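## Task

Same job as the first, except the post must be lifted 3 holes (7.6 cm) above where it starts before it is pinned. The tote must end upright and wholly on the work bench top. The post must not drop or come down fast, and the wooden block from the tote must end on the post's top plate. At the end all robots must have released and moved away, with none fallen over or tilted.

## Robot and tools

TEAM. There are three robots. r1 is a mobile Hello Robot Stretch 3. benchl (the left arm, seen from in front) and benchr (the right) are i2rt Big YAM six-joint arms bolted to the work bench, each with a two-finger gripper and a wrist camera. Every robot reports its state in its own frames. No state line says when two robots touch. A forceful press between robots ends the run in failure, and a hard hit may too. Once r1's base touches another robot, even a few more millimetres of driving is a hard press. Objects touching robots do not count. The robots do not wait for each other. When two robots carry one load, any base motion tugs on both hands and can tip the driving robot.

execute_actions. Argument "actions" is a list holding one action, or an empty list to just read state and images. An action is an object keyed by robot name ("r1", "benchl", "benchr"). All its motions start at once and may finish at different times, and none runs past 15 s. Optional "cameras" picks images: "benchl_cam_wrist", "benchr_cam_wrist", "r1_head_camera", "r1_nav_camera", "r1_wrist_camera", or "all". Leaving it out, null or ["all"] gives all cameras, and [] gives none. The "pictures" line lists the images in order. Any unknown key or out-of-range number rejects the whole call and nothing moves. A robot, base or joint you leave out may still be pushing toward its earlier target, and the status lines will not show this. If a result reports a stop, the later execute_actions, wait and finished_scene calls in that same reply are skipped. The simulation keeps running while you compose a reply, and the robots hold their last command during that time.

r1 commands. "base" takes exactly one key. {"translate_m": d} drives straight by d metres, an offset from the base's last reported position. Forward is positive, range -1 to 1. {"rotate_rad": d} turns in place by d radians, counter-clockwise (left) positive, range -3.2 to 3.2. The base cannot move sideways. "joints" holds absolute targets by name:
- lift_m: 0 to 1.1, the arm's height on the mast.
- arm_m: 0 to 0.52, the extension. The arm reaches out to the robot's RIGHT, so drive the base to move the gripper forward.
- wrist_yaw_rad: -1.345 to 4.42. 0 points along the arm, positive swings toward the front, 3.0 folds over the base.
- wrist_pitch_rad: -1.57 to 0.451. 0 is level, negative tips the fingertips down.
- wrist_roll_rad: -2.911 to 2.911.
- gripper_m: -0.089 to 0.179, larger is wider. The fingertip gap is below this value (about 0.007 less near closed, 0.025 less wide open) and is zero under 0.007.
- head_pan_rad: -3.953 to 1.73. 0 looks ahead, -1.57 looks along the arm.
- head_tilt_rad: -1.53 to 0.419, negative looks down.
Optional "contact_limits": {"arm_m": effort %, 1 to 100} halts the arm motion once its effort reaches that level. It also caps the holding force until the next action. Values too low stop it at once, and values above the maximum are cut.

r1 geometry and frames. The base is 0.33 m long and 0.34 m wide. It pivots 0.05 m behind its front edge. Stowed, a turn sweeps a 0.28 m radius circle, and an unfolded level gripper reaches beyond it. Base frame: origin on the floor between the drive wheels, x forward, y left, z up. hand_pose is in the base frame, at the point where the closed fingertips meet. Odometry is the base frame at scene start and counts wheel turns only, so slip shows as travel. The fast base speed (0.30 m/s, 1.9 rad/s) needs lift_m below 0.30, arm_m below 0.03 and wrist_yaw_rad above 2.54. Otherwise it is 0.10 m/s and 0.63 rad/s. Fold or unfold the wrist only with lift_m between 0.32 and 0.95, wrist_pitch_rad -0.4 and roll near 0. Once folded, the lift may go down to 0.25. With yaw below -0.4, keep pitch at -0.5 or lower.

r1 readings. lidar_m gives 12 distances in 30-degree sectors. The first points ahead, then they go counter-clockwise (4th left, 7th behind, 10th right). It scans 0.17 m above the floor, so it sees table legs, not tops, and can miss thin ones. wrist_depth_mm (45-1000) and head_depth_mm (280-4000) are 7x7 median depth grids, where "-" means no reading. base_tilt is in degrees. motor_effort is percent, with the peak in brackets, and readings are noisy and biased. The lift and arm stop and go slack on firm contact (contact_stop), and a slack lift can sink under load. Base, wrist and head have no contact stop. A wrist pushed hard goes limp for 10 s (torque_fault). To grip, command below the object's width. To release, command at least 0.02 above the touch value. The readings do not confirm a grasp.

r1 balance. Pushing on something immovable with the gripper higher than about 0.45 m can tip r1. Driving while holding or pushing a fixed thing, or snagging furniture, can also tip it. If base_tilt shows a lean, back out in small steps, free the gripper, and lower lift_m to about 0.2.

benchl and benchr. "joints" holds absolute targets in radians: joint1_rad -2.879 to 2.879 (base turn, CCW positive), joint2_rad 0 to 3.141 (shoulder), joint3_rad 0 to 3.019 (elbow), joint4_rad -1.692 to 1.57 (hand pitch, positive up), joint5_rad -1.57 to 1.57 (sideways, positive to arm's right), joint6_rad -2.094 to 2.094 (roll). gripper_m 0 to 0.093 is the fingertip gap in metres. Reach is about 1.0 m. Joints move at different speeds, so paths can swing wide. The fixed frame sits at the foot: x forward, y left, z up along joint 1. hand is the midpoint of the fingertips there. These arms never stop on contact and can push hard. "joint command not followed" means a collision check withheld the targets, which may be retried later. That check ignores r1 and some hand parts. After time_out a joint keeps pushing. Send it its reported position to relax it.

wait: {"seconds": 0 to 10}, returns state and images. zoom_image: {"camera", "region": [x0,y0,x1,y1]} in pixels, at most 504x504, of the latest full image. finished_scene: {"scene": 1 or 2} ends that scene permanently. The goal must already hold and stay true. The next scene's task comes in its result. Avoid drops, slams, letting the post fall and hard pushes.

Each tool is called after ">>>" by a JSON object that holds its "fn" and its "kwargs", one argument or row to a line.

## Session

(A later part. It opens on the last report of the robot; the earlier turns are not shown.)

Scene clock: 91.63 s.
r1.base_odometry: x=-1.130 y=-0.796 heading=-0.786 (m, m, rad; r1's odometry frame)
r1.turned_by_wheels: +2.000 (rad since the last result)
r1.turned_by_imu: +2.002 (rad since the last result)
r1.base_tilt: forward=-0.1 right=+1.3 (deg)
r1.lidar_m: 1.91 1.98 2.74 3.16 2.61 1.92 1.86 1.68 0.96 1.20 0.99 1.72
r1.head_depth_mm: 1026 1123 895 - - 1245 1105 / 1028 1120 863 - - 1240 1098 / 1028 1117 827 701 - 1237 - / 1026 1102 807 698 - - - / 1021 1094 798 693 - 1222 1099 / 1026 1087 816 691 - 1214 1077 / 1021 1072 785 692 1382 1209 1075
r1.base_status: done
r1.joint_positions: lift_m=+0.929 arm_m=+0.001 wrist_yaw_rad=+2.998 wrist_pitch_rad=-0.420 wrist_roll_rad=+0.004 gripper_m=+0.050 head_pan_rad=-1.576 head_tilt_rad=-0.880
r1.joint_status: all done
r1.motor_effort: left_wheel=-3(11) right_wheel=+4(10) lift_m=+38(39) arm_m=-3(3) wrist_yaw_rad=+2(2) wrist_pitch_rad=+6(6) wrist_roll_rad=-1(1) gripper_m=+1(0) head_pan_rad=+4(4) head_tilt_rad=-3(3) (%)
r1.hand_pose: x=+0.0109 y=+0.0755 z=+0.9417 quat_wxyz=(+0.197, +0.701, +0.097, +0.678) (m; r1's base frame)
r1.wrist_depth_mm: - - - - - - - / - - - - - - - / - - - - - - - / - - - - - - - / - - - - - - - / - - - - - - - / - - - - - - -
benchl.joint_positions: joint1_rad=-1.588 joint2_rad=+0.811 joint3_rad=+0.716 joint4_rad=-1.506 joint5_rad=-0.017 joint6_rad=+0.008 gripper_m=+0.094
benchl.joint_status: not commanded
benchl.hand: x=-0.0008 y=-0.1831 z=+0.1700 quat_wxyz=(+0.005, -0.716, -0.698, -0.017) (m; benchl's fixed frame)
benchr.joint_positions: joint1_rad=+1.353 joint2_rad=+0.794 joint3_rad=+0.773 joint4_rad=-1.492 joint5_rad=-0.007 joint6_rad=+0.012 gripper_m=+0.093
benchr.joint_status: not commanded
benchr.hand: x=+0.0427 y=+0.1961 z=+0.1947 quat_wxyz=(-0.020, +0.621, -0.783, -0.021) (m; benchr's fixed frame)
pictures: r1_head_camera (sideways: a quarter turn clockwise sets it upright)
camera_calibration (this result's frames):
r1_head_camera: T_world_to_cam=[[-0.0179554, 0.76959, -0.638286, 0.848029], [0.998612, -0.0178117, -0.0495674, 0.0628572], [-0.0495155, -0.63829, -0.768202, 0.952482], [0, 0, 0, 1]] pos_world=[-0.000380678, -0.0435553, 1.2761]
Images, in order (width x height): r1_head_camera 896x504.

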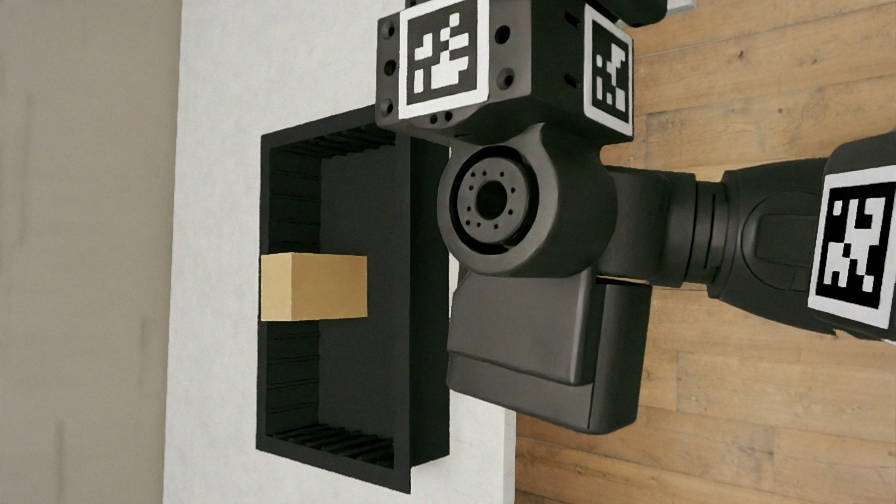

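>>> {"fn": "execute_actions", "kwargs": {
  "actions": [
    {"r1":{"base":{"translate_m":0.03},"joints":{"wrist_yaw_rad":0}}}
  ],
  "cameras": []
}}

>>> {"fn": "execute_actions", "kwargs": {
  "actions": [
    {"r1":{"joints":{"lift_m":1.0,"wrist_pitch_rad":-1.5,"wrist_roll_rad":1.57,"gripper_m":0.09}}}
  ],
  "cameras": []
}}

>>> {"fn": "execute_actions", "kwargs": {
  "actions": [
    {"r1":{"joints":{"arm_m":0.35}}}
  ],
  "cameras": ["r1_head_camera","r1_wrist_camera"]
}}

Scene clock: 94.87 s.
r1.base_odometry: x=-1.109 y=-0.817 heading=-0.786 (m, m, rad; r1's odometry frame)
r1.turned_by_wheels: +0.000 (rad since the last result)
r1.turned_by_imu: +0.000 (rad since the last result)
r1.base_tilt: forward=-0.1 right=+1.3 (deg)
r1.lidar_m: 1.88 1.95 2.70 3.22 2.64 1.95 1.89 1.68 0.98 1.20 0.97 1.72
r1.head_depth_mm: 1023 1124 895 - - - 1107 / 1028 1115 823 - - - 1101 / 1023 1117 830 - - 1173 1112 / 1033 1105 752 - - 1182 1105 / 1025 1091 819 690 1390 1221 1081 / 1020 1081 800 689 1393 1214 1079 / 1022 1078 853 695 1384 1204 1079
r1.base_status: done
r1.joint_positions: lift_m=+0.929 arm_m=+0.001 wrist_yaw_rad=+0.004 wrist_pitch_rad=-0.420 wrist_roll_rad=+0.003 gripper_m=+0.050 head_pan_rad=-1.576 head_tilt_rad=-0.880
r1.joint_status: all done
r1.motor_effort: left_wheel=-3(6) right_wheel=+3(8) lift_m=+37(37) arm_m=-3(3) wrist_yaw_rad=-3(4) wrist_pitch_rad=+6(6) wrist_roll_rad=-1(1) gripper_m=+1(0) head_pan_rad=+4(4) head_tilt_rad=-3(3) (%)
r1.hand_pose: x=-0.0207 y=-0.3705 z=+0.9417 quat_wxyz=(+0.691, +0.149, -0.692, -0.147) (m; r1's base frame)
r1.wrist_depth_mm: 902 882 884 881 883 879 880 / 958 965 931 950 922 963 917 / 706 720 575 565 738 800 804 / 553 536 560 512 543 616 635 / 452 417 484 381 401 481 497 / 388 397 389 398 393 415 419 / 361 356 358 362 356 362 360
benchl.joint_positions: joint1_rad=-1.588 joint2_rad=+0.811 joint3_rad=+0.716 joint4_rad=-1.506 joint5_rad=-0.017 joint6_rad=+0.008 gripper_m=+0.094
benchl.joint_status: not commanded
benchl.hand: x=-0.0008 y=-0.1831 z=+0.1700 quat_wxyz=(+0.005, -0.716, -0.698, -0.017) (m; benchl's fixed frame)
benchr.joint_positions: joint1_rad=+1.353 joint2_rad=+0.794 joint3_rad=+0.773 joint4_rad=-1.492 joint5_rad=-0.007 joint6_rad=+0.012 gripper_m=+0.093
benchr.joint_status: not commanded
benchr.hand: x=+0.0427 y=+0.1961 z=+0.1947 quat_wxyz=(-0.020, +0.621, -0.783, -0.021) (m; benchr's fixed frame)
pictures: none
No camera images: the call's "cameras" was empty. Leave "cameras" out to get every camera's image.

Scene clock: 96.33 s.
r1.base_odometry: x=-1.109 y=-0.817 heading=-0.786 (m, m, rad; r1's odometry frame)
r1.turned_by_wheels: +0.000 (rad since the last result)
r1.turned_by_imu: +0.000 (rad since the last result)
r1.base_tilt: forward=-0.1 right=+1.3 (deg)
r1.lidar_m: 1.87 1.95 2.70 3.20 2.64 1.95 1.88 1.68 0.98 1.20 0.97 1.72
r1.head_depth_mm: 1025 - - - - 1192 1107 / 1028 1122 - - - 1196 1098 / 1032 1115 - - - 1189 1109 / 1025 1109 - 700 - - 1120 / 1028 1092 818 689 1457 1175 1086 / 1024 1082 800 686 1393 1226 1078 / 1023 1081 855 696 1385 1204 1077
r1.base_status: not commanded
r1.joint_positions: lift_m=+0.999 arm_m=+0.001 wrist_yaw_rad=+0.003 wrist_pitch_rad=-1.492 wrist_roll_rad=+1.565 gripper_m=+0.090 head_pan_rad=-1.576 head_tilt_rad=-0.880
r1.joint_status: all done
r1.motor_effort: left_wheel=-3(3) right_wheel=+4(3) lift_m=+37(40) arm_m=-3(3) wrist_yaw_rad=-3(3) wrist_pitch_rad=-3(4) wrist_roll_rad=+2(2) gripper_m=+0(80) head_pan_rad=+4(4) head_tilt_rad=-3(3) (%)
r1.hand_pose: x=-0.0216 y=-0.1423 z=+0.8807 quat_wxyz=(+0.003, +0.003, -0.734, -0.679) (m; r1's base frame)
r1.wrist_depth_mm: - - 991 988 945 957 943 / - - - - - 995 992 / 340 - - - - - 985 / 347 - - - - - - / 358 - - - - - - / 373 - - - - - - / 379 - - - - - -
benchl.joint_positions: joint1_rad=-1.588 joint2_rad=+0.811 joint3_rad=+0.716 joint4_rad=-1.506 joint5_rad=-0.017 joint6_rad=+0.008 gripper_m=+0.094
benchl.joint_status: not commanded
benchl.hand: x=-0.0008 y=-0.1831 z=+0.1700 quat_wxyz=(+0.005, -0.716, -0.698, -0.017) (m; benchl's fixed frame)
benchr.joint_positions: joint1_rad=+1.353 joint2_rad=+0.794 joint3_rad=+0.773 joint4_rad=-1.492 joint5_rad=-0.007 joint6_rad=+0.012 gripper_m=+0.093
benchr.joint_status: not commanded
benchr.hand: x=+0.0427 y=+0.1961 z=+0.1947 quat_wxyz=(-0.020, +0.621, -0.783, -0.021) (m; benchr's fixed frame)
pictures: none
No camera images: the call's "cameras" was empty. Leave "cameras" out to get every camera's image.

Scene clock: 100.10 s.
r1.base_odometry: x=-1.109 y=-0.817 heading=-0.786 (m, m, rad; r1's odometry frame)
r1.turned_by_wheels: +0.000 (rad since the last result)
r1.turned_by_imu: +0.000 (rad since the last result)
r1.base_tilt: forward=-0.1 right=+1.3 (deg)
r1.lidar_m: 1.87 1.95 2.70 3.22 2.64 1.95 1.88 1.69 0.97 1.20 0.97 1.72
r1.head_depth_mm: - 1112 892 742 1396 1246 1097 / 1049 1116 821 703 1392 1243 1100 / - 1066 830 700 1415 1231 1110 / - - 791 696 1402 1229 1108 / 1024 1088 820 688 1402 1226 1084 / 1024 1088 799 684 1396 1214 1078 / 1023 1078 855 697 1388 1212 1076
r1.base_status: not commanded
r1.joint_positions: lift_m=+0.999 arm_m=+0.350 wrist_yaw_rad=+0.002 wrist_pitch_rad=-1.493 wrist_roll_rad=+1.567 gripper_m=+0.090 head_pan_rad=-1.576 head_tilt_rad=-0.880
r1.joint_status: all done
r1.motor_effort: left_wheel=-3(3) right_wheel=+4(3) lift_m=+37(37) arm_m=+3(3) wrist_yaw_rad=-1(3) wrist_pitch_rad=-2(2) wrist_roll_rad=+1(1) gripper_m=+1(1) head_pan_rad=+4(4) head_tilt_rad=-3(3) (%)
r1.hand_pose: x=-0.0215 y=-0.4903 z=+0.8807 quat_wxyz=(+0.002, +0.002, -0.734, -0.679) (m; r1's base frame)
r1.wrist_depth_mm: 299 301 297 295 956 964 961 / 309 313 308 307 - - 987 / 289 320 318 314 - - 987 / 209 283 328 323 - - - / 216 336 342 339 - - - / 325 357 353 345 - - - / 317 360 361 359 - - -
benchl.joint_positions: joint1_rad=-1.588 joint2_rad=+0.811 joint3_rad=+0.716 joint4_rad=-1.506 joint5_rad=-0.017 joint6_rad=+0.008 gripper_m=+0.094
benchl.joint_status: not commanded
benchl.hand: x=-0.0008 y=-0.1831 z=+0.1700 quat_wxyz=(+0.005, -0.716, -0.698, -0.017) (m; benchl's fixed frame)
benchr.joint_positions: joint1_rad=+1.353 joint2_rad=+0.794 joint3_rad=+0.773 joint4_rad=-1.492 joint5_rad=-0.007 joint6_rad=+0.012 gripper_m=+0.093
benchr.joint_status: not commanded
benchr.hand: x=+0.0427 y=+0.1961 z=+0.1947 quat_wxyz=(-0.020, +0.621, -0.783, -0.021) (m; benchr's fixed frame)
pictures: r1_head_camera (sideways: a quarter turn clockwise sets it upright), r1_wrist_camera
camera_calibration (this result's frames):
r1_head_camera: T_world_to_cam=[[-0.0179552, 0.76959, -0.638286, 0.848029], [0.998612, -0.0178119, -0.0495674, 0.0628572], [-0.0495156, -0.63829, -0.768202, 0.952482], [0, 0, 0, 1]] pos_world=[-0.000380689, -0.0435553, 1.2761]
r1_wrist_camera: T_world_to_cam=[[-0.0470152, 0.997037, -0.0608916, 0.538514], [0.97979, 0.0578953, 0.191466, -0.0887414], [0.194424, -0.0506592, -0.979609, 1.00806], [0, 0, 0, 1]] pos_world=[-0.0837249, -0.480713, 1.03729]
Images, in order (width x height): r1_head_camera 896x504, r1_wrist_camera 644x364.

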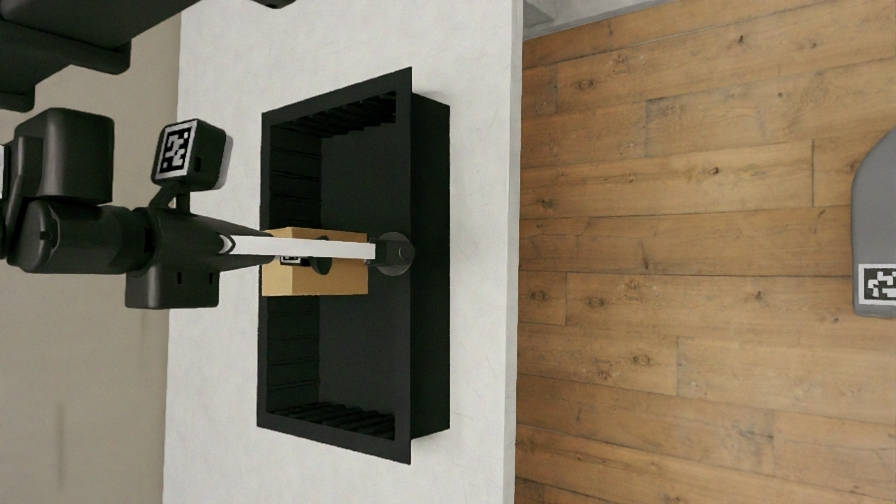

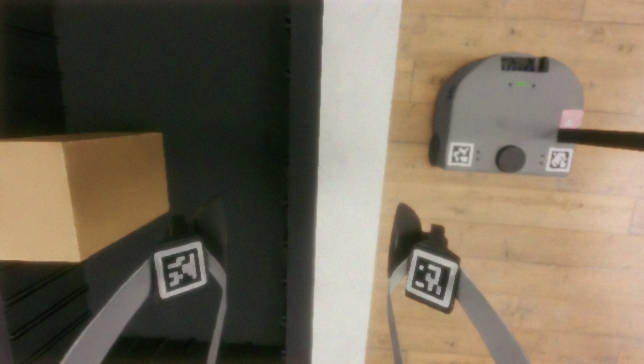

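>>> {"fn": "execute_actions", "kwargs": {
  "actions": [
    {"r1":{"joints":{"lift_m":0.875}}}
  ],
  "cameras": []
}}

>>> {"fn": "execute_actions", "kwargs": {
  "actions": [
    {"r1":{"joints":{"gripper_m":-0.06}}}
  ],
  "cameras": []
}}

>>> {"fn": "execute_actions", "kwargs": {
  "actions": [
    {"r1":{"joints":{"lift_m":1.03,"wrist_pitch_rad":-1.0}}}
  ],
  "cameras": ["r1_head_camera"]
}}

>>> {"fn": "execute_actions", "kwargs": {
  "actions": [
    {"r1":{"base":{"rotate_rad":1.61},"joints":{"arm_m":0.08}}}
  ],
  "cameras": ["r1_nav_camera"]
}}

Scene clock: 103.17 s.
r1.base_odometry: x=-1.109 y=-0.817 heading=-0.786 (m, m, rad; r1's odometry frame)
r1.turned_by_wheels: +0.000 (rad since the last result)
r1.turned_by_imu: +0.000 (rad since the last result)
r1.base_tilt: forward=-0.1 right=+1.3 (deg)
r1.lidar_m: 1.87 1.95 2.70 3.25 2.65 1.95 1.88 1.68 0.97 1.20 0.97 1.72
r1.head_depth_mm: 1027 1116 - - - - 1101 / 1029 - - 702 1402 1240 1095 / 1006 - 825 701 1419 1234 1109 / 1031 - - 693 1412 1226 1103 / 1023 1093 819 690 1405 1220 1087 / 1026 1085 796 685 1401 1218 1083 / 1023 1070 855 695 1382 1204 1074
r1.base_status: not commanded
r1.joint_positions: lift_m=+0.876 arm_m=+0.350 wrist_yaw_rad=+0.002 wrist_pitch_rad=-1.493 wrist_roll_rad=+1.567 gripper_m=+0.090 head_pan_rad=-1.576 head_tilt_rad=-0.880
r1.joint_status: all done
r1.motor_effort: left_wheel=-3(4) right_wheel=+4(3) lift_m=+14(32) arm_m=+3(3) wrist_yaw_rad=-1(1) wrist_pitch_rad=-2(2) wrist_roll_rad=+1(1) gripper_m=+0(1) head_pan_rad=+4(5) head_tilt_rad=-3(3) (%)
r1.hand_pose: x=-0.0215 y=-0.4903 z=+0.7570 quat_wxyz=(+0.002, +0.002, -0.734, -0.679) (m; r1's base frame)
r1.wrist_depth_mm: 184 183 104 179 181 861 843 / 189 189 185 186 186 - 834 / 196 194 191 192 193 - - / 199 201 196 197 200 948 913 / 200 206 114 203 207 988 954 / 217 216 119 211 213 - - / 225 223 217 220 - - -
benchl.joint_positions: joint1_rad=-1.588 joint2_rad=+0.811 joint3_rad=+0.716 joint4_rad=-1.506 joint5_rad=-0.017 joint6_rad=+0.008 gripper_m=+0.094
benchl.joint_status: not commanded
benchl.hand: x=-0.0008 y=-0.1831 z=+0.1700 quat_wxyz=(+0.005, -0.716, -0.698, -0.017) (m; benchl's fixed frame)
benchr.joint_positions: joint1_rad=+1.353 joint2_rad=+0.794 joint3_rad=+0.773 joint4_rad=-1.492 joint5_rad=-0.007 joint6_rad=+0.012 gripper_m=+0.093
benchr.joint_status: not commanded
benchr.hand: x=+0.0427 y=+0.1961 z=+0.1947 quat_wxyz=(-0.020, +0.621, -0.783, -0.021) (m; benchr's fixed frame)
pictures: none
No camera images: the call's "cameras" was empty. Leave "cameras" out to get every camera's image.

Scene clock: 105.17 s.
r1.base_odometry: x=-1.109 y=-0.817 heading=-0.786 (m, m, rad; r1's odometry frame)
r1.turned_by_wheels: +0.000 (rad since the last result)
r1.turned_by_imu: +0.000 (rad since the last result)
r1.base_tilt: forward=-0.1 right=+1.3 (deg)
r1.lidar_m: 1.87 1.96 2.69 3.17 2.64 1.95 1.88 1.68 0.97 1.19 0.97 1.72
r1.head_depth_mm: 1030 1119 - - - - 1104 / 1026 - - 700 1413 1239 1094 / 1011 - 816 694 1417 1234 1112 / 1023 - - 690 1403 1228 1110 / 1025 1092 816 686 1398 1227 1087 / 1026 1081 798 683 1389 1212 1080 / 1024 1075 855 696 1386 1208 1074
r1.base_status: not commanded
r1.joint_positions: lift_m=+0.876 arm_m=+0.350 wrist_yaw_rad=+0.002 wrist_pitch_rad=-1.482 wrist_roll_rad=+1.569 gripper_m=-0.058 head_pan_rad=-1.576 head_tilt_rad=-0.880
r1.joint_status: all done
r1.motor_effort: left_wheel=-3(3) right_wheel=+3(3) lift_m=+14(14) arm_m=+2(3) wrist_yaw_rad=-1(2) wrist_pitch_rad=-6(7) wrist_roll_rad=+1(1) gripper_m=-35(99) head_pan_rad=+4(4) head_tilt_rad=-3(3) (%)
r1.hand_pose: x=-0.0215 y=-0.4933 z=+0.7569 quat_wxyz=(+0.001, +0.001, -0.738, -0.675) (m; r1's base frame)
r1.wrist_depth_mm: 186 183 181 99 179 854 857 / 192 190 187 102 187 - - / 197 195 194 106 192 - - / 186 203 198 109 199 934 930 / 187 209 205 112 954 959 942 / 216 218 216 117 983 993 996 / 229 226 222 121 223 - -
benchl.joint_positions: joint1_rad=-1.588 joint2_rad=+0.811 joint3_rad=+0.716 joint4_rad=-1.506 joint5_rad=-0.017 joint6_rad=+0.008 gripper_m=+0.094
benchl.joint_status: not commanded
benchl.hand: x=-0.0008 y=-0.1831 z=+0.1700 quat_wxyz=(+0.005, -0.716, -0.698, -0.017) (m; benchl's fixed frame)
benchr.joint_positions: joint1_rad=+1.353 joint2_rad=+0.794 joint3_rad=+0.773 joint4_rad=-1.492 joint5_rad=-0.007 joint6_rad=+0.012 gripper_m=+0.093
benchr.joint_status: not commanded
benchr.hand: x=+0.0427 y=+0.1961 z=+0.1947 quat_wxyz=(-0.020, +0.621, -0.783, -0.021) (m; benchr's fixed frame)
pictures: none
No camera images: the call's "cameras" was empty. Leave "cameras" out to get every camera's image.

Scene clock: 107.40 s.
r1.base_odometry: x=-1.109 y=-0.817 heading=-0.786 (m, m, rad; r1's odometry frame)
r1.turned_by_wheels: +0.000 (rad since the last result)
r1.turned_by_imu: +0.000 (rad since the last result)
r1.base_tilt: forward=+0.0 right=+1.3 (deg)
r1.lidar_m: 1.87 1.95 2.70 3.23 2.65 1.96 1.89 1.68 0.98 1.20 0.97 1.72
r1.head_depth_mm: 1047 1122 893 740 1394 1240 1101 / 1037 710 835 734 1394 1245 1096 / - 800 807 729 1416 1235 1108 / - 730 804 726 1408 1224 1105 / 1022 786 647 719 1391 1221 1088 / 1026 791 635 713 1391 1216 1079 / 1021 1030 829 709 1386 1205 1073
r1.base_status: not commanded
r1.joint_positions: lift_m=+1.029 arm_m=+0.350 wrist_yaw_rad=+0.000 wrist_pitch_rad=-1.074 wrist_roll_rad=+1.568 gripper_m=-0.049 head_pan_rad=-1.576 head_tilt_rad=-0.880
r1.joint_status: wrist_pitch_rad off_target (ended at -1.074, target -1.000); the others done
r1.on_its_own: gripper_m is held at -0.050, not at your -0.060, by its stall guard, which is still easing
r1.motor_effort: left_wheel=-3(5) right_wheel=+3(6) lift_m=+42(44) arm_m=+1(2) wrist_yaw_rad=+0(1) wrist_pitch_rad=+23(26) wrist_roll_rad=+1(1) gripper_m=-29(36) head_pan_rad=+4(5) head_tilt_rad=-3(3) (%)
r1.hand_pose: x=-0.0215 y=-0.5955 z=+0.9310 quat_wxyz=(+0.001, +0.000, -0.859, -0.512) (m; r1's base frame)
r1.wrist_depth_mm: 263 295 252 147 318 288 265 / 273 305 266 126 323 300 273 / 538 311 278 131 336 304 282 / 230 243 280 164 343 309 568 / 230 236 292 134 353 316 856 / 591 321 346 144 353 323 897 / 620 328 347 187 381 336 931
benchl.joint_positions: joint1_rad=-1.588 joint2_rad=+0.811 joint3_rad=+0.716 joint4_rad=-1.506 joint5_rad=-0.017 joint6_rad=+0.008 gripper_m=+0.094
benchl.joint_status: not commanded
benchl.hand: x=-0.0008 y=-0.1831 z=+0.1700 quat_wxyz=(+0.005, -0.716, -0.698, -0.017) (m; benchl's fixed frame)
benchr.joint_positions: joint1_rad=+1.353 joint2_rad=+0.794 joint3_rad=+0.773 joint4_rad=-1.492 joint5_rad=-0.007 joint6_rad=+0.012 gripper_m=+0.093
benchr.joint_status: not commanded
benchr.hand: x=+0.0427 y=+0.1961 z=+0.1947 quat_wxyz=(-0.020, +0.621, -0.783, -0.021) (m; benchr's fixed frame)
pictures: r1_head_camera (sideways: a quarter turn clockwise sets it upright)
camera_calibration (this result's frames):
r1_head_camera: T_world_to_cam=[[-0.0179551, 0.769629, -0.638239, 0.847968], [0.998612, -0.0178087, -0.0495681, 0.0628582], [-0.0495153, -0.638243, -0.768241, 0.952533], [0, 0, 0, 1]] pos_world=[-0.000380674, -0.0435537, 1.2761]
Images, in order (width x height): r1_head_camera 896x504.

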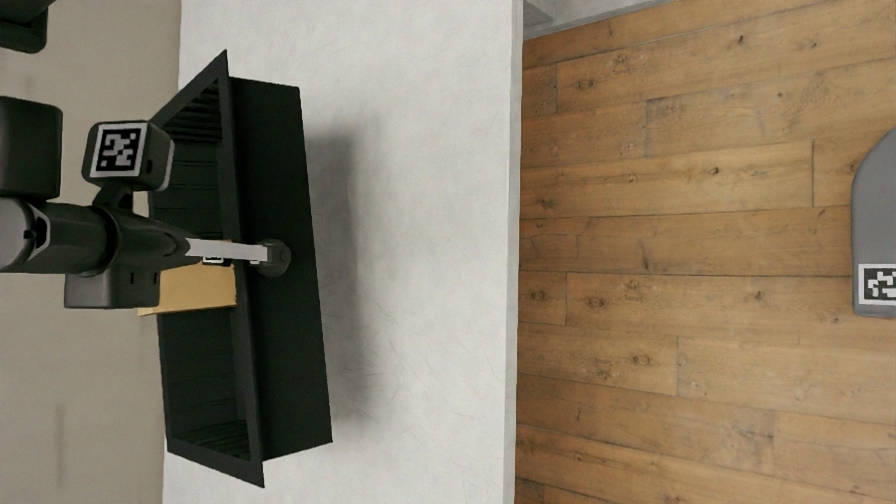

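Scene clock: 110.93 s.
r1.base_odometry: x=-1.109 y=-0.817 heading=+0.824 (m, m, rad; r1's odometry frame)
r1.turned_by_wheels: +1.610 (rad since the last result)
r1.turned_by_imu: +1.613 (rad since the last result)
r1.base_tilt: forward=-0.1 right=+1.3 (deg)
r1.lidar_m: 3.14 2.52 1.93 1.89 1.60 0.98 1.20 0.97 1.81 1.87 1.97 2.84
r1.head_depth_mm: - - - 458 1439 1241 1101 / - - - 457 1422 1240 1098 / - - - 454 1382 1236 1114 / - 1882 - - 1380 1229 1109 / 1632 1912 653 451 1341 1218 1085 / 1634 1913 644 583 1332 1217 1082 / 1637 1900 1941 522 1299 1207 1072
r1.base_status: done
r1.joint_positions: lift_m=+1.029 arm_m=+0.080 wrist_yaw_rad=+0.000 wrist_pitch_rad=-1.071 wrist_roll_rad=+1.569 gripper_m=-0.031 head_pan_rad=-1.576 head_tilt_rad=-0.880
r1.joint_status: all done
r1.on_its_own: gripper_m is held at -0.032, not at your -0.060, by its stall guard, which is still easing
r1.motor_effort: left_wheel=-4(10) right_wheel=+4(12) lift_m=+43(42) arm_m=-4(4) wrist_yaw_rad=+0(1) wrist_pitch_rad=+22(24) wrist_roll_rad=+1(1) gripper_m=-20(29) head_pan_rad=+4(4) head_tilt_rad=-3(3) (%)
r1.hand_pose: x=-0.0215 y=-0.3267 z=+0.9313 quat_wxyz=(+0.001, +0.000, -0.860, -0.511) (m; r1's base frame)
r1.wrist_depth_mm: - 300 260 145 996 912 823 / - 306 276 148 - 940 - / - 310 288 152 - 939 - / - 244 288 140 - 984 868 / - 240 298 135 - 999 895 / - 342 372 148 - - 896 / - - 366 187 - - 917
benchl.joint_positions: joint1_rad=-1.588 joint2_rad=+0.811 joint3_rad=+0.716 joint4_rad=-1.506 joint5_rad=-0.017 joint6_rad=+0.008 gripper_m=+0.094
benchl.joint_status: not commanded
benchl.hand: x=-0.0008 y=-0.1831 z=+0.1700 quat_wxyz=(+0.005, -0.716, -0.698, -0.017) (m; benchl's fixed frame)
benchr.joint_positions: joint1_rad=+1.353 joint2_rad=+0.794 joint3_rad=+0.773 joint4_rad=-1.492 joint5_rad=-0.007 joint6_rad=+0.012 gripper_m=+0.093
benchr.joint_status: not commanded
benchr.hand: x=+0.0427 y=+0.1961 z=+0.1947 quat_wxyz=(-0.020, +0.621, -0.783, -0.021) (m; benchr's fixed frame)
pictures: r1_nav_camera (sideways: a quarter turn counterclockwise sets it upright)
camera_calibration (this result's frames):
r1_nav_camera: T_world_to_cam=[[-0.0507135, -0.784081, 0.618583, -0.755504], [-0.998434, 0.0544495, -0.0128378, 0.0718775], [-0.0236157, -0.618266, -0.785614, 0.979249], [0, 0, 0, 1]] pos_world=[0.0565764, 0.0091466, 1.23758]
Images, in order (width x height): r1_nav_camera 672x504.

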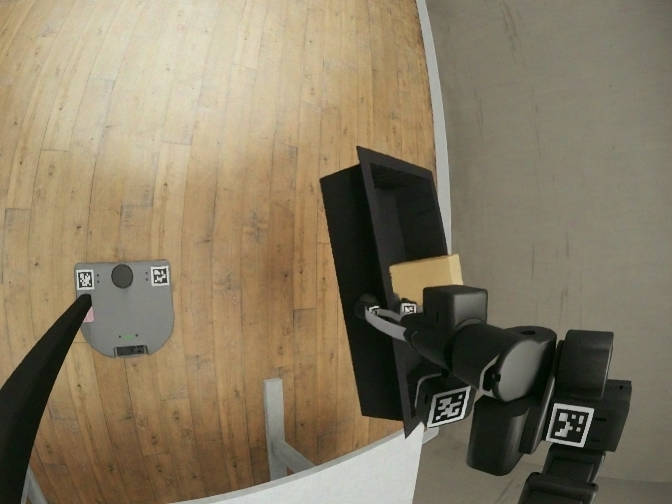

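>>> {"fn": "execute_actions", "kwargs": {
  "actions": [
    {"r1":{"base":{"translate_m":1}}}
  ],
  "cameras": []
}}

>>> {"fn": "execute_actions", "kwargs": {
  "actions": [
    {"r1":{"base":{"translate_m":1}}}
  ],
  "cameras": []
}}

>>> {"fn": "execute_actions", "kwargs": {
  "actions": [
    {"r1":{"base":{"translate_m":0.25}}}
  ],
  "cameras": []
}}

>>> {"fn": "execute_actions", "kwargs": {
  "actions": [
    {"r1":{"base":{"rotate_rad":1.53}}}
  ],
  "cameras": ["r1_nav_camera","r1_head_camera"]
}}

Scene clock: 123.57 s.
r1.base_odometry: x=-0.430 y=-0.084 heading=+0.824 (m, m, rad; r1's odometry frame)
r1.turned_by_wheels: +0.000 (rad since the last result)
r1.turned_by_imu: -0.003 (rad since the last result)
r1.base_tilt: forward=-0.1 right=+1.3 (deg)
r1.lidar_m: 2.16 2.30 1.86 1.83 1.93 1.85 2.20 1.89 1.98 1.94 2.05 2.27
r1.head_depth_mm: - - - 464 1426 1248 1101 / - - - 460 1420 1241 1097 / - - - 455 1381 1236 1108 / - 1944 - - 1375 1228 1108 / 1677 1954 2025 449 1338 1220 1085 / 1705 1957 645 587 1341 1219 1079 / 1693 1982 1952 540 1306 1208 1070
r1.base_status: done
r1.joint_positions: lift_m=+1.029 arm_m=+0.080 wrist_yaw_rad=+0.000 wrist_pitch_rad=-1.071 wrist_roll_rad=+1.569 gripper_m=-0.028 head_pan_rad=-1.576 head_tilt_rad=-0.880
r1.joint_status: not commanded
r1.on_its_own: gripper_m is held at -0.029, not at your -0.060, by its stall guard, which is not easing now
r1.motor_effort: left_wheel=-4(4) right_wheel=+4(9) lift_m=+42(42) arm_m=-4(3) wrist_yaw_rad=-1(0) wrist_pitch_rad=+23(23) wrist_roll_rad=+0(1) gripper_m=-23(24) head_pan_rad=+4(4) head_tilt_rad=-3(3) (%)
r1.hand_pose: x=-0.0215 y=-0.3267 z=+0.9313 quat_wxyz=(+0.001, +0.000, -0.860, -0.511) (m; r1's base frame)
r1.wrist_depth_mm: - 300 266 148 997 921 810 / - 307 286 151 - 935 - / - 313 295 154 - 930 - / - 245 289 157 - 975 890 / - 241 292 137 - 992 888 / - 341 363 161 - - 894 / - - 377 181 - - 942
benchl.joint_positions: joint1_rad=-1.588 joint2_rad=+0.811 joint3_rad=+0.716 joint4_rad=-1.506 joint5_rad=-0.017 joint6_rad=+0.008 gripper_m=+0.094
benchl.joint_status: not commanded
benchl.hand: x=-0.0008 y=-0.1831 z=+0.1700 quat_wxyz=(+0.005, -0.716, -0.698, -0.017) (m; benchl's fixed frame)
benchr.joint_positions: joint1_rad=+1.353 joint2_rad=+0.794 joint3_rad=+0.773 joint4_rad=-1.492 joint5_rad=-0.007 joint6_rad=+0.012 gripper_m=+0.093
benchr.joint_status: not commanded
benchr.hand: x=+0.0427 y=+0.1961 z=+0.1947 quat_wxyz=(-0.020, +0.621, -0.783, -0.021) (m; benchr's fixed frame)
pictures: none
No camera images: the call's "cameras" was empty. Leave "cameras" out to get every camera's image.

Scene clock: 135.23 s.
r1.base_odometry: x=+0.250 y=+0.650 heading=+0.823 (m, m, rad; r1's odometry frame)
r1.turned_by_wheels: +0.000 (rad since the last result)
r1.turned_by_imu: -0.003 (rad since the last result)
r1.base_tilt: forward=-0.1 right=+1.3 (deg)
r1.lidar_m: 1.56 1.37 1.81 1.77 1.86 2.66 2.81 2.69 2.04 1.99 2.10 1.20
r1.head_depth_mm: - - - 463 1429 1242 1104 / - - - 460 1424 1237 1093 / - - - 454 1380 1239 1108 / - 2026 - - 1379 1225 1106 / 1725 2031 2025 449 1345 1218 1085 / 1729 2033 645 587 1329 1212 1079 / 1739 2045 1943 540 1306 1209 1072
r1.base_status: done
r1.joint_positions: lift_m=+1.029 arm_m=+0.080 wrist_yaw_rad=+0.000 wrist_pitch_rad=-1.071 wrist_roll_rad=+1.569 gripper_m=-0.028 head_pan_rad=-1.576 head_tilt_rad=-0.880
r1.joint_status: not commanded
r1.on_its_own: gripper_m is held at -0.029, not at your -0.060, by its stall guard, which is not easing now
r1.motor_effort: left_wheel=-3(5) right_wheel=+4(8) lift_m=+42(42) arm_m=-4(3) wrist_yaw_rad=-1(1) wrist_pitch_rad=+22(23) wrist_roll_rad=+1(0) gripper_m=-23(24) head_pan_rad=+4(4) head_tilt_rad=-3(3) (%)
r1.hand_pose: x=-0.0215 y=-0.3267 z=+0.9313 quat_wxyz=(+0.001, +0.000, -0.860, -0.511) (m; r1's base frame)
r1.wrist_depth_mm: - 301 266 148 961 888 827 / - 306 284 150 993 939 - / - 311 298 154 - 949 - / - 245 289 157 - 992 867 / - 242 289 137 - 968 878 / - 347 364 161 - - 885 / - - 377 182 - - 921
benchl.joint_positions: joint1_rad=-1.588 joint2_rad=+0.811 joint3_rad=+0.716 joint4_rad=-1.506 joint5_rad=-0.017 joint6_rad=+0.008 gripper_m=+0.094
benchl.joint_status: not commanded
benchl.hand: x=-0.0008 y=-0.1831 z=+0.1700 quat_wxyz=(+0.005, -0.716, -0.698, -0.017) (m; benchl's fixed frame)
benchr.joint_positions: joint1_rad=+1.353 joint2_rad=+0.794 joint3_rad=+0.773 joint4_rad=-1.492 joint5_rad=-0.007 joint6_rad=+0.012 gripper_m=+0.093
benchr.joint_status: not commanded
benchr.hand: x=+0.0427 y=+0.1961 z=+0.1947 quat_wxyz=(-0.020, +0.621, -0.783, -0.021) (m; benchr's fixed frame)
pictures: none
No camera images: the call's "cameras" was empty. Leave "cameras" out to get every camera's image.

Scene clock: 139.23 s.
r1.base_odometry: x=+0.420 y=+0.833 heading=+0.823 (m, m, rad; r1's odometry frame)
r1.turned_by_wheels: +0.000 (rad since the last result)
r1.turned_by_imu: -0.001 (rad since the last result)
r1.base_tilt: forward=-0.1 right=+1.3 (deg)
r1.lidar_m: 1.31 1.17 1.80 1.76 1.85 2.64 3.05 2.71 2.05 2.01 1.21 0.97
r1.head_depth_mm: - - - 463 1434 1241 1100 / - - - 461 1413 1236 1095 / - - - 454 1388 1229 1109 / - 2044 - - 1383 1227 1102 / 1739 2041 2017 449 1349 1220 1091 / 1758 2035 645 586 1338 1221 1079 / 1746 2030 1941 541 1307 1208 1075
r1.base_status: done
r1.joint_positions: lift_m=+1.029 arm_m=+0.080 wrist_yaw_rad=+0.000 wrist_pitch_rad=-1.071 wrist_roll_rad=+1.569 gripper_m=-0.028 head_pan_rad=-1.576 head_tilt_rad=-0.880
r1.joint_status: not commanded
r1.on_its_own: gripper_m is held at -0.029, not at your -0.060, by its stall guard, which is not easing now
r1.motor_effort: left_wheel=-3(4) right_wheel=+3(8) lift_m=+42(42) arm_m=-3(3) wrist_yaw_rad=+0(0) wrist_pitch_rad=+23(23) wrist_roll_rad=+0(0) gripper_m=-23(22) head_pan_rad=+4(4) head_tilt_rad=-3(3) (%)
r1.hand_pose: x=-0.0215 y=-0.3267 z=+0.9313 quat_wxyz=(+0.001, +0.000, -0.860, -0.511) (m; r1's base frame)
r1.wrist_depth_mm: - 303 269 148 965 897 792 / - 307 284 151 - 906 - / - 311 297 154 - 960 - / - 248 288 157 - 942 879 / - 240 288 137 - 983 895 / - 346 365 161 - - 918 / - - 372 182 - - 939
benchl.joint_positions: joint1_rad=-1.588 joint2_rad=+0.811 joint3_rad=+0.716 joint4_rad=-1.506 joint5_rad=-0.017 joint6_rad=+0.008 gripper_m=+0.094
benchl.joint_status: not commanded
benchl.hand: x=-0.0008 y=-0.1831 z=+0.1700 quat_wxyz=(+0.005, -0.716, -0.698, -0.017) (m; benchl's fixed frame)
benchr.joint_positions: joint1_rad=+1.353 joint2_rad=+0.794 joint3_rad=+0.773 joint4_rad=-1.492 joint5_rad=-0.007 joint6_rad=+0.012 gripper_m=+0.093
benchr.joint_status: not commanded
benchr.hand: x=+0.0427 y=+0.1961 z=+0.1947 quat_wxyz=(-0.020, +0.621, -0.783, -0.021) (m; benchr's fixed frame)
pictures: none
No camera images: the call's "cameras" was empty. Leave "cameras" out to get every camera's image.

Scene clock: 142.63 s.
r1.base_odometry: x=+0.420 y=+0.833 heading=+2.353 (m, m, rad; r1's odometry frame)
r1.turned_by_wheels: +1.530 (rad since the last result)
r1.turned_by_imu: +1.533 (rad since the last result)
r1.base_tilt: forward=-0.1 right=+1.3 (deg)
r1.lidar_m: 1.76 1.83 2.56 3.06 2.78 2.07 2.01 1.81 0.97 1.31 1.17 1.81
r1.head_depth_mm: - - - 462 1429 1242 1109 / - - - 459 1422 1240 1094 / - - - 453 1385 1238 1115 / - 1102 - - 1375 1231 1109 / 1124 1096 889 450 1339 1215 1086 / 1122 1082 647 594 1333 1218 1082 / 1119 1043 857 527 1305 1203 1076
r1.base_status: done
r1.joint_positions: lift_m=+1.029 arm_m=+0.080 wrist_yaw_rad=+0.000 wrist_pitch_rad=-1.071 wrist_roll_rad=+1.569 gripper_m=-0.026 head_pan_rad=-1.576 head_tilt_rad=-0.880
r1.joint_status: not commanded
r1.on_its_own: gripper_m is held at -0.027, not at your -0.060, by its stall guard, which is not easing now
r1.motor_effort: left_wheel=-3(9) right_wheel=+4(8) lift_m=+42(42) arm_m=-3(4) wrist_yaw_rad=-1(1) wrist_pitch_rad=+23(22) wrist_roll_rad=+1(0) gripper_m=-22(23) head_pan_rad=+4(4) head_tilt_rad=-3(3) (%)
r1.hand_pose: x=-0.0215 y=-0.3267 z=+0.9313 quat_wxyz=(+0.001, +0.000, -0.860, -0.511) (m; r1's base frame)
r1.wrist_depth_mm: 561 302 268 148 964 870 815 / 587 305 285 150 - 925 - / 658 313 299 154 - 988 - / 678 246 289 157 - 969 898 / 719 244 291 138 - 990 895 / 737 353 366 155 - - 907 / 697 654 375 180 - - 934
benchl.joint_positions: joint1_rad=-1.588 joint2_rad=+0.811 joint3_rad=+0.716 joint4_rad=-1.506 joint5_rad=-0.017 joint6_rad=+0.008 gripper_m=+0.094
benchl.joint_status: not commanded
benchl.hand: x=-0.0008 y=-0.1831 z=+0.1700 quat_wxyz=(+0.005, -0.716, -0.698, -0.017) (m; benchl's fixed frame)
benchr.joint_positions: joint1_rad=+1.353 joint2_rad=+0.794 joint3_rad=+0.773 joint4_rad=-1.492 joint5_rad=-0.007 joint6_rad=+0.012 gripper_m=+0.093
benchr.joint_status: not commanded
benchr.hand: x=+0.0427 y=+0.1961 z=+0.1947 quat_wxyz=(-0.020, +0.621, -0.783, -0.021) (m; benchr's fixed frame)
pictures: r1_head_camera (sideways: a quarter turn clockwise sets it upright), r1_nav_camera (sideways: a quarter turn counterclockwise sets it upright)
camera_calibration (this result's frames):
r1_head_camera: T_world_to_cam=[[-0.0179552, 0.769629, -0.638239, 0.847968], [0.998612, -0.0178086, -0.0495681, 0.0628582], [-0.0495152, -0.638243, -0.768241, 0.952533], [0, 0, 0, 1]] pos_world=[-0.000380669, -0.0435537, 1.2761]
r1_nav_camera: T_world_to_cam=[[-0.0507134, -0.784081, 0.618583, -0.755503], [-0.998434, 0.0544494, -0.0128378, 0.0718775], [-0.0236157, -0.618266, -0.785614, 0.979249], [0, 0, 0, 1]] pos_world=[0.0565764, 0.00914661, 1.23758]
Images, in order (width x height): r1_head_camera 896x504, r1_nav_camera 672x504.

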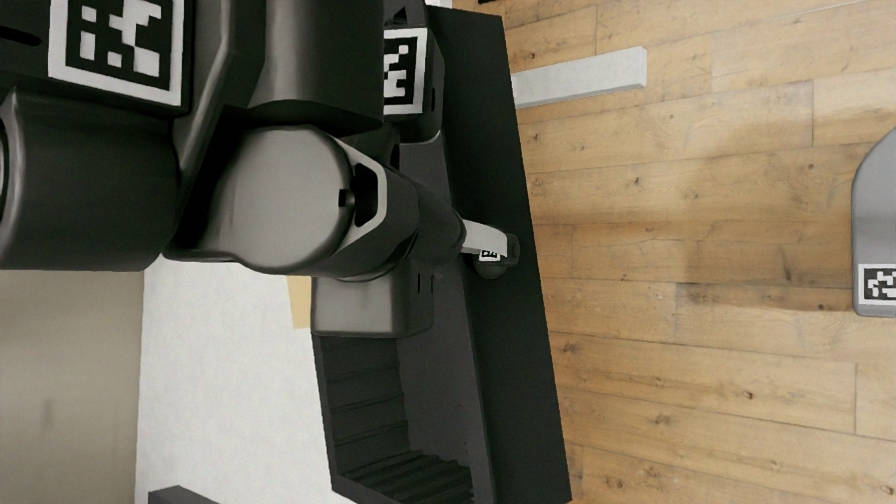

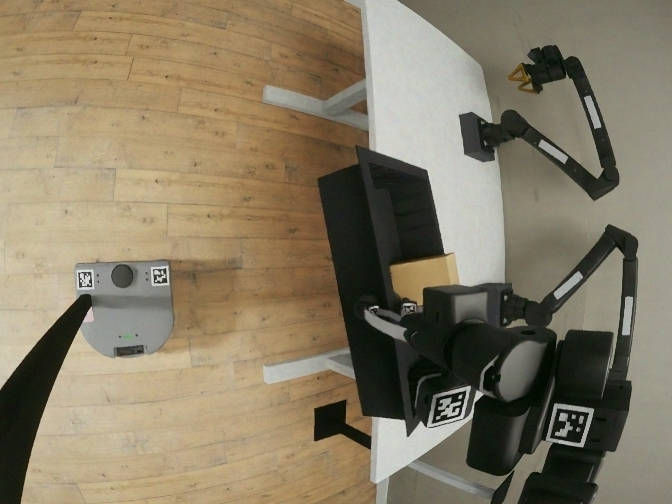

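>>> {"fn": "execute_actions", "kwargs": {
  "actions": [
    {"r1":{"base":{"translate_m":0.15},"joints":{"arm_m":0.335}}}
  ],
  "cameras": []
}}

>>> {"fn": "execute_actions", "kwargs": {
  "actions": [
    {"r1":{"joints":{"lift_m":0.90}}}
  ],
  "cameras": ["r1_nav_camera","r1_head_camera"]
}}

Scene clock: 146.43 s.
r1.base_odometry: x=+0.314 y=+0.940 heading=+2.353 (m, m, rad; r1's odometry frame)
r1.turned_by_wheels: +0.000 (rad since the last result)
r1.turned_by_imu: -0.001 (rad since the last result)
r1.base_tilt: forward=-0.1 right=+1.3 (deg)
r1.lidar_m: 1.60 1.68 2.33 3.03 2.99 2.22 2.16 1.29 1.05 1.31 1.08 1.66
r1.head_depth_mm: 927 1060 895 798 1431 1244 1103 / 925 701 818 1560 1416 1240 1101 / - 803 810 1542 1421 1229 1113 / - 717 799 1533 1413 1231 1103 / 1120 804 627 1526 1396 1222 1086 / 1122 1022 619 1518 1387 1208 1078 / 885 975 807 1499 1380 1216 1075
r1.base_status: done
r1.joint_positions: lift_m=+1.029 arm_m=+0.335 wrist_yaw_rad=+0.000 wrist_pitch_rad=-1.071 wrist_roll_rad=+1.569 gripper_m=-0.026 head_pan_rad=-1.576 head_tilt_rad=-0.880
r1.joint_status: all done
r1.on_its_own: gripper_m is held at -0.027, not at your -0.060, by its stall guard, which is not easing now
r1.motor_effort: left_wheel=-3(6) right_wheel=+4(8) lift_m=+42(42) arm_m=+3(4) wrist_yaw_rad=-1(1) wrist_pitch_rad=+23(23) wrist_roll_rad=+1(0) gripper_m=-24(23) head_pan_rad=+4(4) head_tilt_rad=-3(3) (%)
r1.hand_pose: x=-0.0215 y=-0.5810 z=+0.9313 quat_wxyz=(+0.001, +0.000, -0.860, -0.511) (m; r1's base frame)
r1.wrist_depth_mm: 585 301 269 148 316 902 805 / 618 306 287 152 327 924 817 / 649 312 299 154 339 936 825 / 664 246 288 157 346 977 852 / 701 245 292 138 363 977 870 / 710 354 369 154 - - 912 / 507 544 378 179 379 - 913
benchl.joint_positions: joint1_rad=-1.588 joint2_rad=+0.811 joint3_rad=+0.716 joint4_rad=-1.506 joint5_rad=-0.017 joint6_rad=+0.008 gripper_m=+0.094
benchl.joint_status: not commanded
benchl.hand: x=-0.0008 y=-0.1831 z=+0.1700 quat_wxyz=(+0.005, -0.716, -0.698, -0.017) (m; benchl's fixed frame)
benchr.joint_positions: joint1_rad=+1.353 joint2_rad=+0.794 joint3_rad=+0.773 joint4_rad=-1.492 joint5_rad=-0.007 joint6_rad=+0.012 gripper_m=+0.093
benchr.joint_status: not commanded
benchr.hand: x=+0.0427 y=+0.1961 z=+0.1947 quat_wxyz=(-0.020, +0.621, -0.783, -0.021) (m; benchr's fixed frame)
pictures: none
No camera images: the call's "cameras" was empty. Leave "cameras" out to get every camera's image.

Scene clock: 148.43 s.
r1.base_odometry: x=+0.314 y=+0.940 heading=+2.353 (m, m, rad; r1's odometry frame)
r1.turned_by_wheels: +0.000 (rad since the last result)
r1.turned_by_imu: +0.000 (rad since the last result)
r1.base_tilt: forward=+0.0 right=+1.3 (deg)
r1.lidar_m: 1.60 1.68 2.33 3.03 2.98 2.23 2.16 1.29 1.05 1.31 1.08 1.66
r1.head_depth_mm: 1060 1144 - - 1371 1223 1102 / 1059 - 750 1555 1426 1237 1096 / 1081 - 725 1543 1417 1232 1111 / 1111 - 718 1528 1408 1228 1108 / 1125 1091 826 1526 1402 1216 1087 / 1131 1042 832 1510 1389 1218 1085 / 887 977 809 1508 1380 1212 1077
r1.base_status: not commanded
r1.joint_positions: lift_m=+0.900 arm_m=+0.335 wrist_yaw_rad=+0.000 wrist_pitch_rad=-1.060 wrist_roll_rad=+1.572 gripper_m=-0.026 head_pan_rad=-1.576 head_tilt_rad=-0.880
r1.joint_status: all done
r1.on_its_own: gripper_m is held at -0.027, not at your -0.060, by its stall guard, which is not easing now
r1.motor_effort: left_wheel=-3(5) right_wheel=+4(5) lift_m=+18(36) arm_m=+3(3) wrist_yaw_rad=+0(1) wrist_pitch_rad=+19(23) wrist_roll_rad=-1(0) gripper_m=-19(23) head_pan_rad=+4(4) head_tilt_rad=-3(3) (%)
r1.hand_pose: x=-0.0215 y=-0.5835 z=+0.8036 quat_wxyz=(+0.000, +0.000, -0.863, -0.506) (m; r1's base frame)
r1.wrist_depth_mm: 260 295 250 125 207 797 709 / 262 305 259 129 214 790 734 / 267 306 270 133 222 829 748 / 207 243 276 168 231 841 745 / 202 236 285 133 924 904 756 / 211 296 308 141 966 893 771 / 444 310 311 185 250 919 796
benchl.joint_positions: joint1_rad=-1.588 joint2_rad=+0.811 joint3_rad=+0.716 joint4_rad=-1.506 joint5_rad=-0.017 joint6_rad=+0.008 gripper_m=+0.094
benchl.joint_status: not commanded
benchl.hand: x=-0.0008 y=-0.1831 z=+0.1700 quat_wxyz=(+0.005, -0.716, -0.698, -0.017) (m; benchl's fixed frame)
benchr.joint_positions: joint1_rad=+1.353 joint2_rad=+0.794 joint3_rad=+0.773 joint4_rad=-1.492 joint5_rad=-0.007 joint6_rad=+0.012 gripper_m=+0.093
benchr.joint_status: not commanded
benchr.hand: x=+0.0427 y=+0.1961 z=+0.1947 quat_wxyz=(-0.020, +0.621, -0.783, -0.021) (m; benchr's fixed frame)
pictures: r1_head_camera (sideways: a quarter turn clockwise sets it upright), r1_nav_camera (sideways: a quarter turn counterclockwise sets it upright)
camera_calibration (this result's frames):
r1_head_camera: T_world_to_cam=[[-0.0179551, 0.769629, -0.638239, 0.847968], [0.998612, -0.0178087, -0.0495681, 0.0628582], [-0.0495153, -0.638243, -0.768241, 0.952533], [0, 0, 0, 1]] pos_world=[-0.000380674, -0.0435537, 1.2761]
r1_nav_camera: T_world_to_cam=[[-0.0507135, -0.784081, 0.618583, -0.755503], [-0.998434, 0.0544495, -0.0128378, 0.0718775], [-0.0236157, -0.618266, -0.785614, 0.979249], [0, 0, 0, 1]] pos_world=[0.0565764, 0.0091466, 1.23758]
Images, in order (width x height): r1_head_camera 896x504, r1_nav_camera 672x504.

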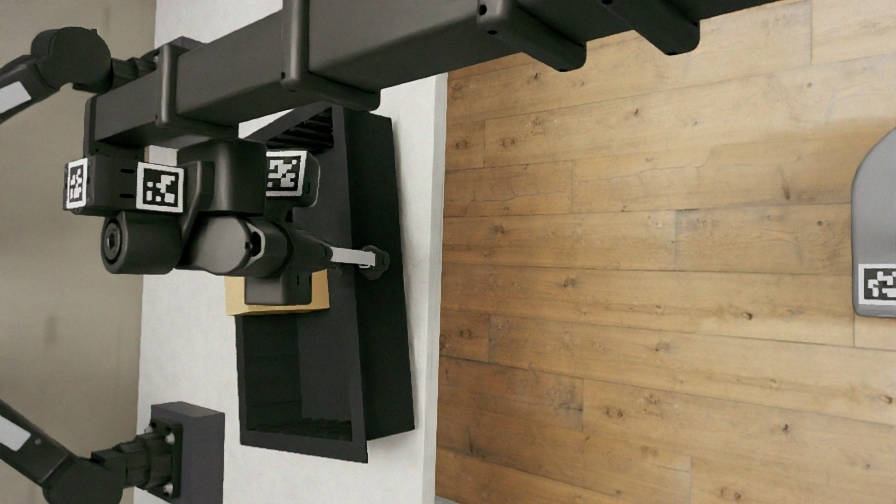

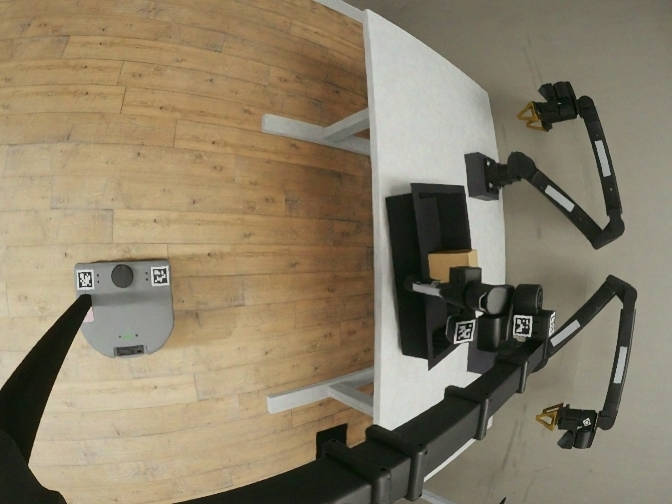

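>>> {"fn": "execute_actions", "kwargs": {
  "actions": [
    {"r1":{"joints":{"lift_m":0.87,"arm_m":0.375,"wrist_pitch_rad":-1.08}}}
  ],
  "cameras": []
}}

>>> {"fn": "execute_actions", "kwargs": {
  "actions": [
    {"r1":{"joints":{"gripper_m":0.09}}}
  ],
  "cameras": []
}}

>>> {"fn": "execute_actions", "kwargs": {
  "actions": [
    {"r1":{"joints":{"lift_m":0.98}}}
  ],
  "cameras": []
}}

>>> {"fn": "execute_actions", "kwargs": {
  "actions": [
    {"r1":{"joints":{"arm_m":0.0}}}
  ],
  "cameras": []
}}

>>> {"fn": "execute_actions", "kwargs": {
  "actions": [
    {"benchr":{"joints":{"joint1_rad":-0.6,"joint2_rad":1.2,"joint3_rad":0.97,"joint4_rad":-1.3,"joint6_rad":-0.6}},"r1":{"joints":{"lift_m":0.6}}}
  ],
  "cameras": ["benchr_cam_wrist","r1_head_camera"]
}}

Scene clock: 151.07 s.
r1.base_odometry: x=+0.314 y=+0.940 heading=+2.353 (m, m, rad; r1's odometry frame)
r1.turned_by_wheels: +0.000 (rad since the last result)
r1.turned_by_imu: +0.000 (rad since the last result)
r1.base_tilt: forward=+0.0 right=+1.2 (deg)
r1.lidar_m: 1.61 1.68 2.33 3.04 2.99 2.22 2.16 1.29 1.05 1.31 1.07 1.66
r1.head_depth_mm: 1061 1063 - - - - 1101 / 1061 - 788 1552 1425 1242 1098 / 1101 - 783 1548 1411 1236 1115 / 1124 - 758 1535 1409 1228 1105 / 1127 1096 842 1529 1399 1225 1084 / 1127 1048 834 1514 1393 1216 1077 / 890 980 833 1506 1383 1210 1075
r1.base_status: not commanded
r1.joint_positions: lift_m=+0.876 arm_m=+0.374 wrist_yaw_rad=+0.000 wrist_pitch_rad=-1.109 wrist_roll_rad=+1.572 gripper_m=-0.026 head_pan_rad=-1.576 head_tilt_rad=-0.880
r1.joint_status: lift_m contact_stop (moved -0.025 of -0.030); the others done
r1.on_its_own: gripper_m is held at -0.027, not at your -0.060, by its stall guard, which is not easing now; lift_m is slack since a contact_stop, until your next command for it (your +0.870 is given up)
r1.motor_effort: left_wheel=-2(4) right_wheel=+2(5) lift_m=+26(26) arm_m=+6(6) wrist_yaw_rad=-1(1) wrist_pitch_rad=+9(19) wrist_roll_rad=+0(1) gripper_m=-17(20) head_pan_rad=+4(4) head_tilt_rad=-3(3) (%)
r1.hand_pose: x=-0.0215 y=-0.6117 z=+0.7742 quat_wxyz=(+0.000, +0.000, -0.850, -0.527) (m; r1's base frame)
r1.wrist_depth_mm: 269 263 227 172 179 737 691 / 267 272 233 172 185 758 717 / 267 285 242 172 190 781 720 / 210 255 252 170 196 814 739 / 196 242 266 130 199 849 755 / 194 298 278 136 206 859 784 / 268 313 280 188 221 902 799
benchl.joint_positions: joint1_rad=-1.588 joint2_rad=+0.811 joint3_rad=+0.716 joint4_rad=-1.506 joint5_rad=-0.017 joint6_rad=+0.008 gripper_m=+0.094
benchl.joint_status: not commanded
benchl.hand: x=-0.0008 y=-0.1831 z=+0.1700 quat_wxyz=(+0.005, -0.716, -0.698, -0.017) (m; benchl's fixed frame)
benchr.joint_positions: joint1_rad=+1.353 joint2_rad=+0.794 joint3_rad=+0.773 joint4_rad=-1.492 joint5_rad=-0.007 joint6_rad=+0.012 gripper_m=+0.093
benchr.joint_status: not commanded
benchr.hand: x=+0.0427 y=+0.1961 z=+0.1947 quat_wxyz=(-0.020, +0.621, -0.783, -0.021) (m; benchr's fixed frame)
pictures: none
No camera images: the call's "cameras" was empty. Leave "cameras" out to get every camera's image.

not run: a stop came earlier in this reply.

not run: a stop came earlier in this reply.

not run: a stop came earlier in this reply.

not run: a stop came earlier in this reply.


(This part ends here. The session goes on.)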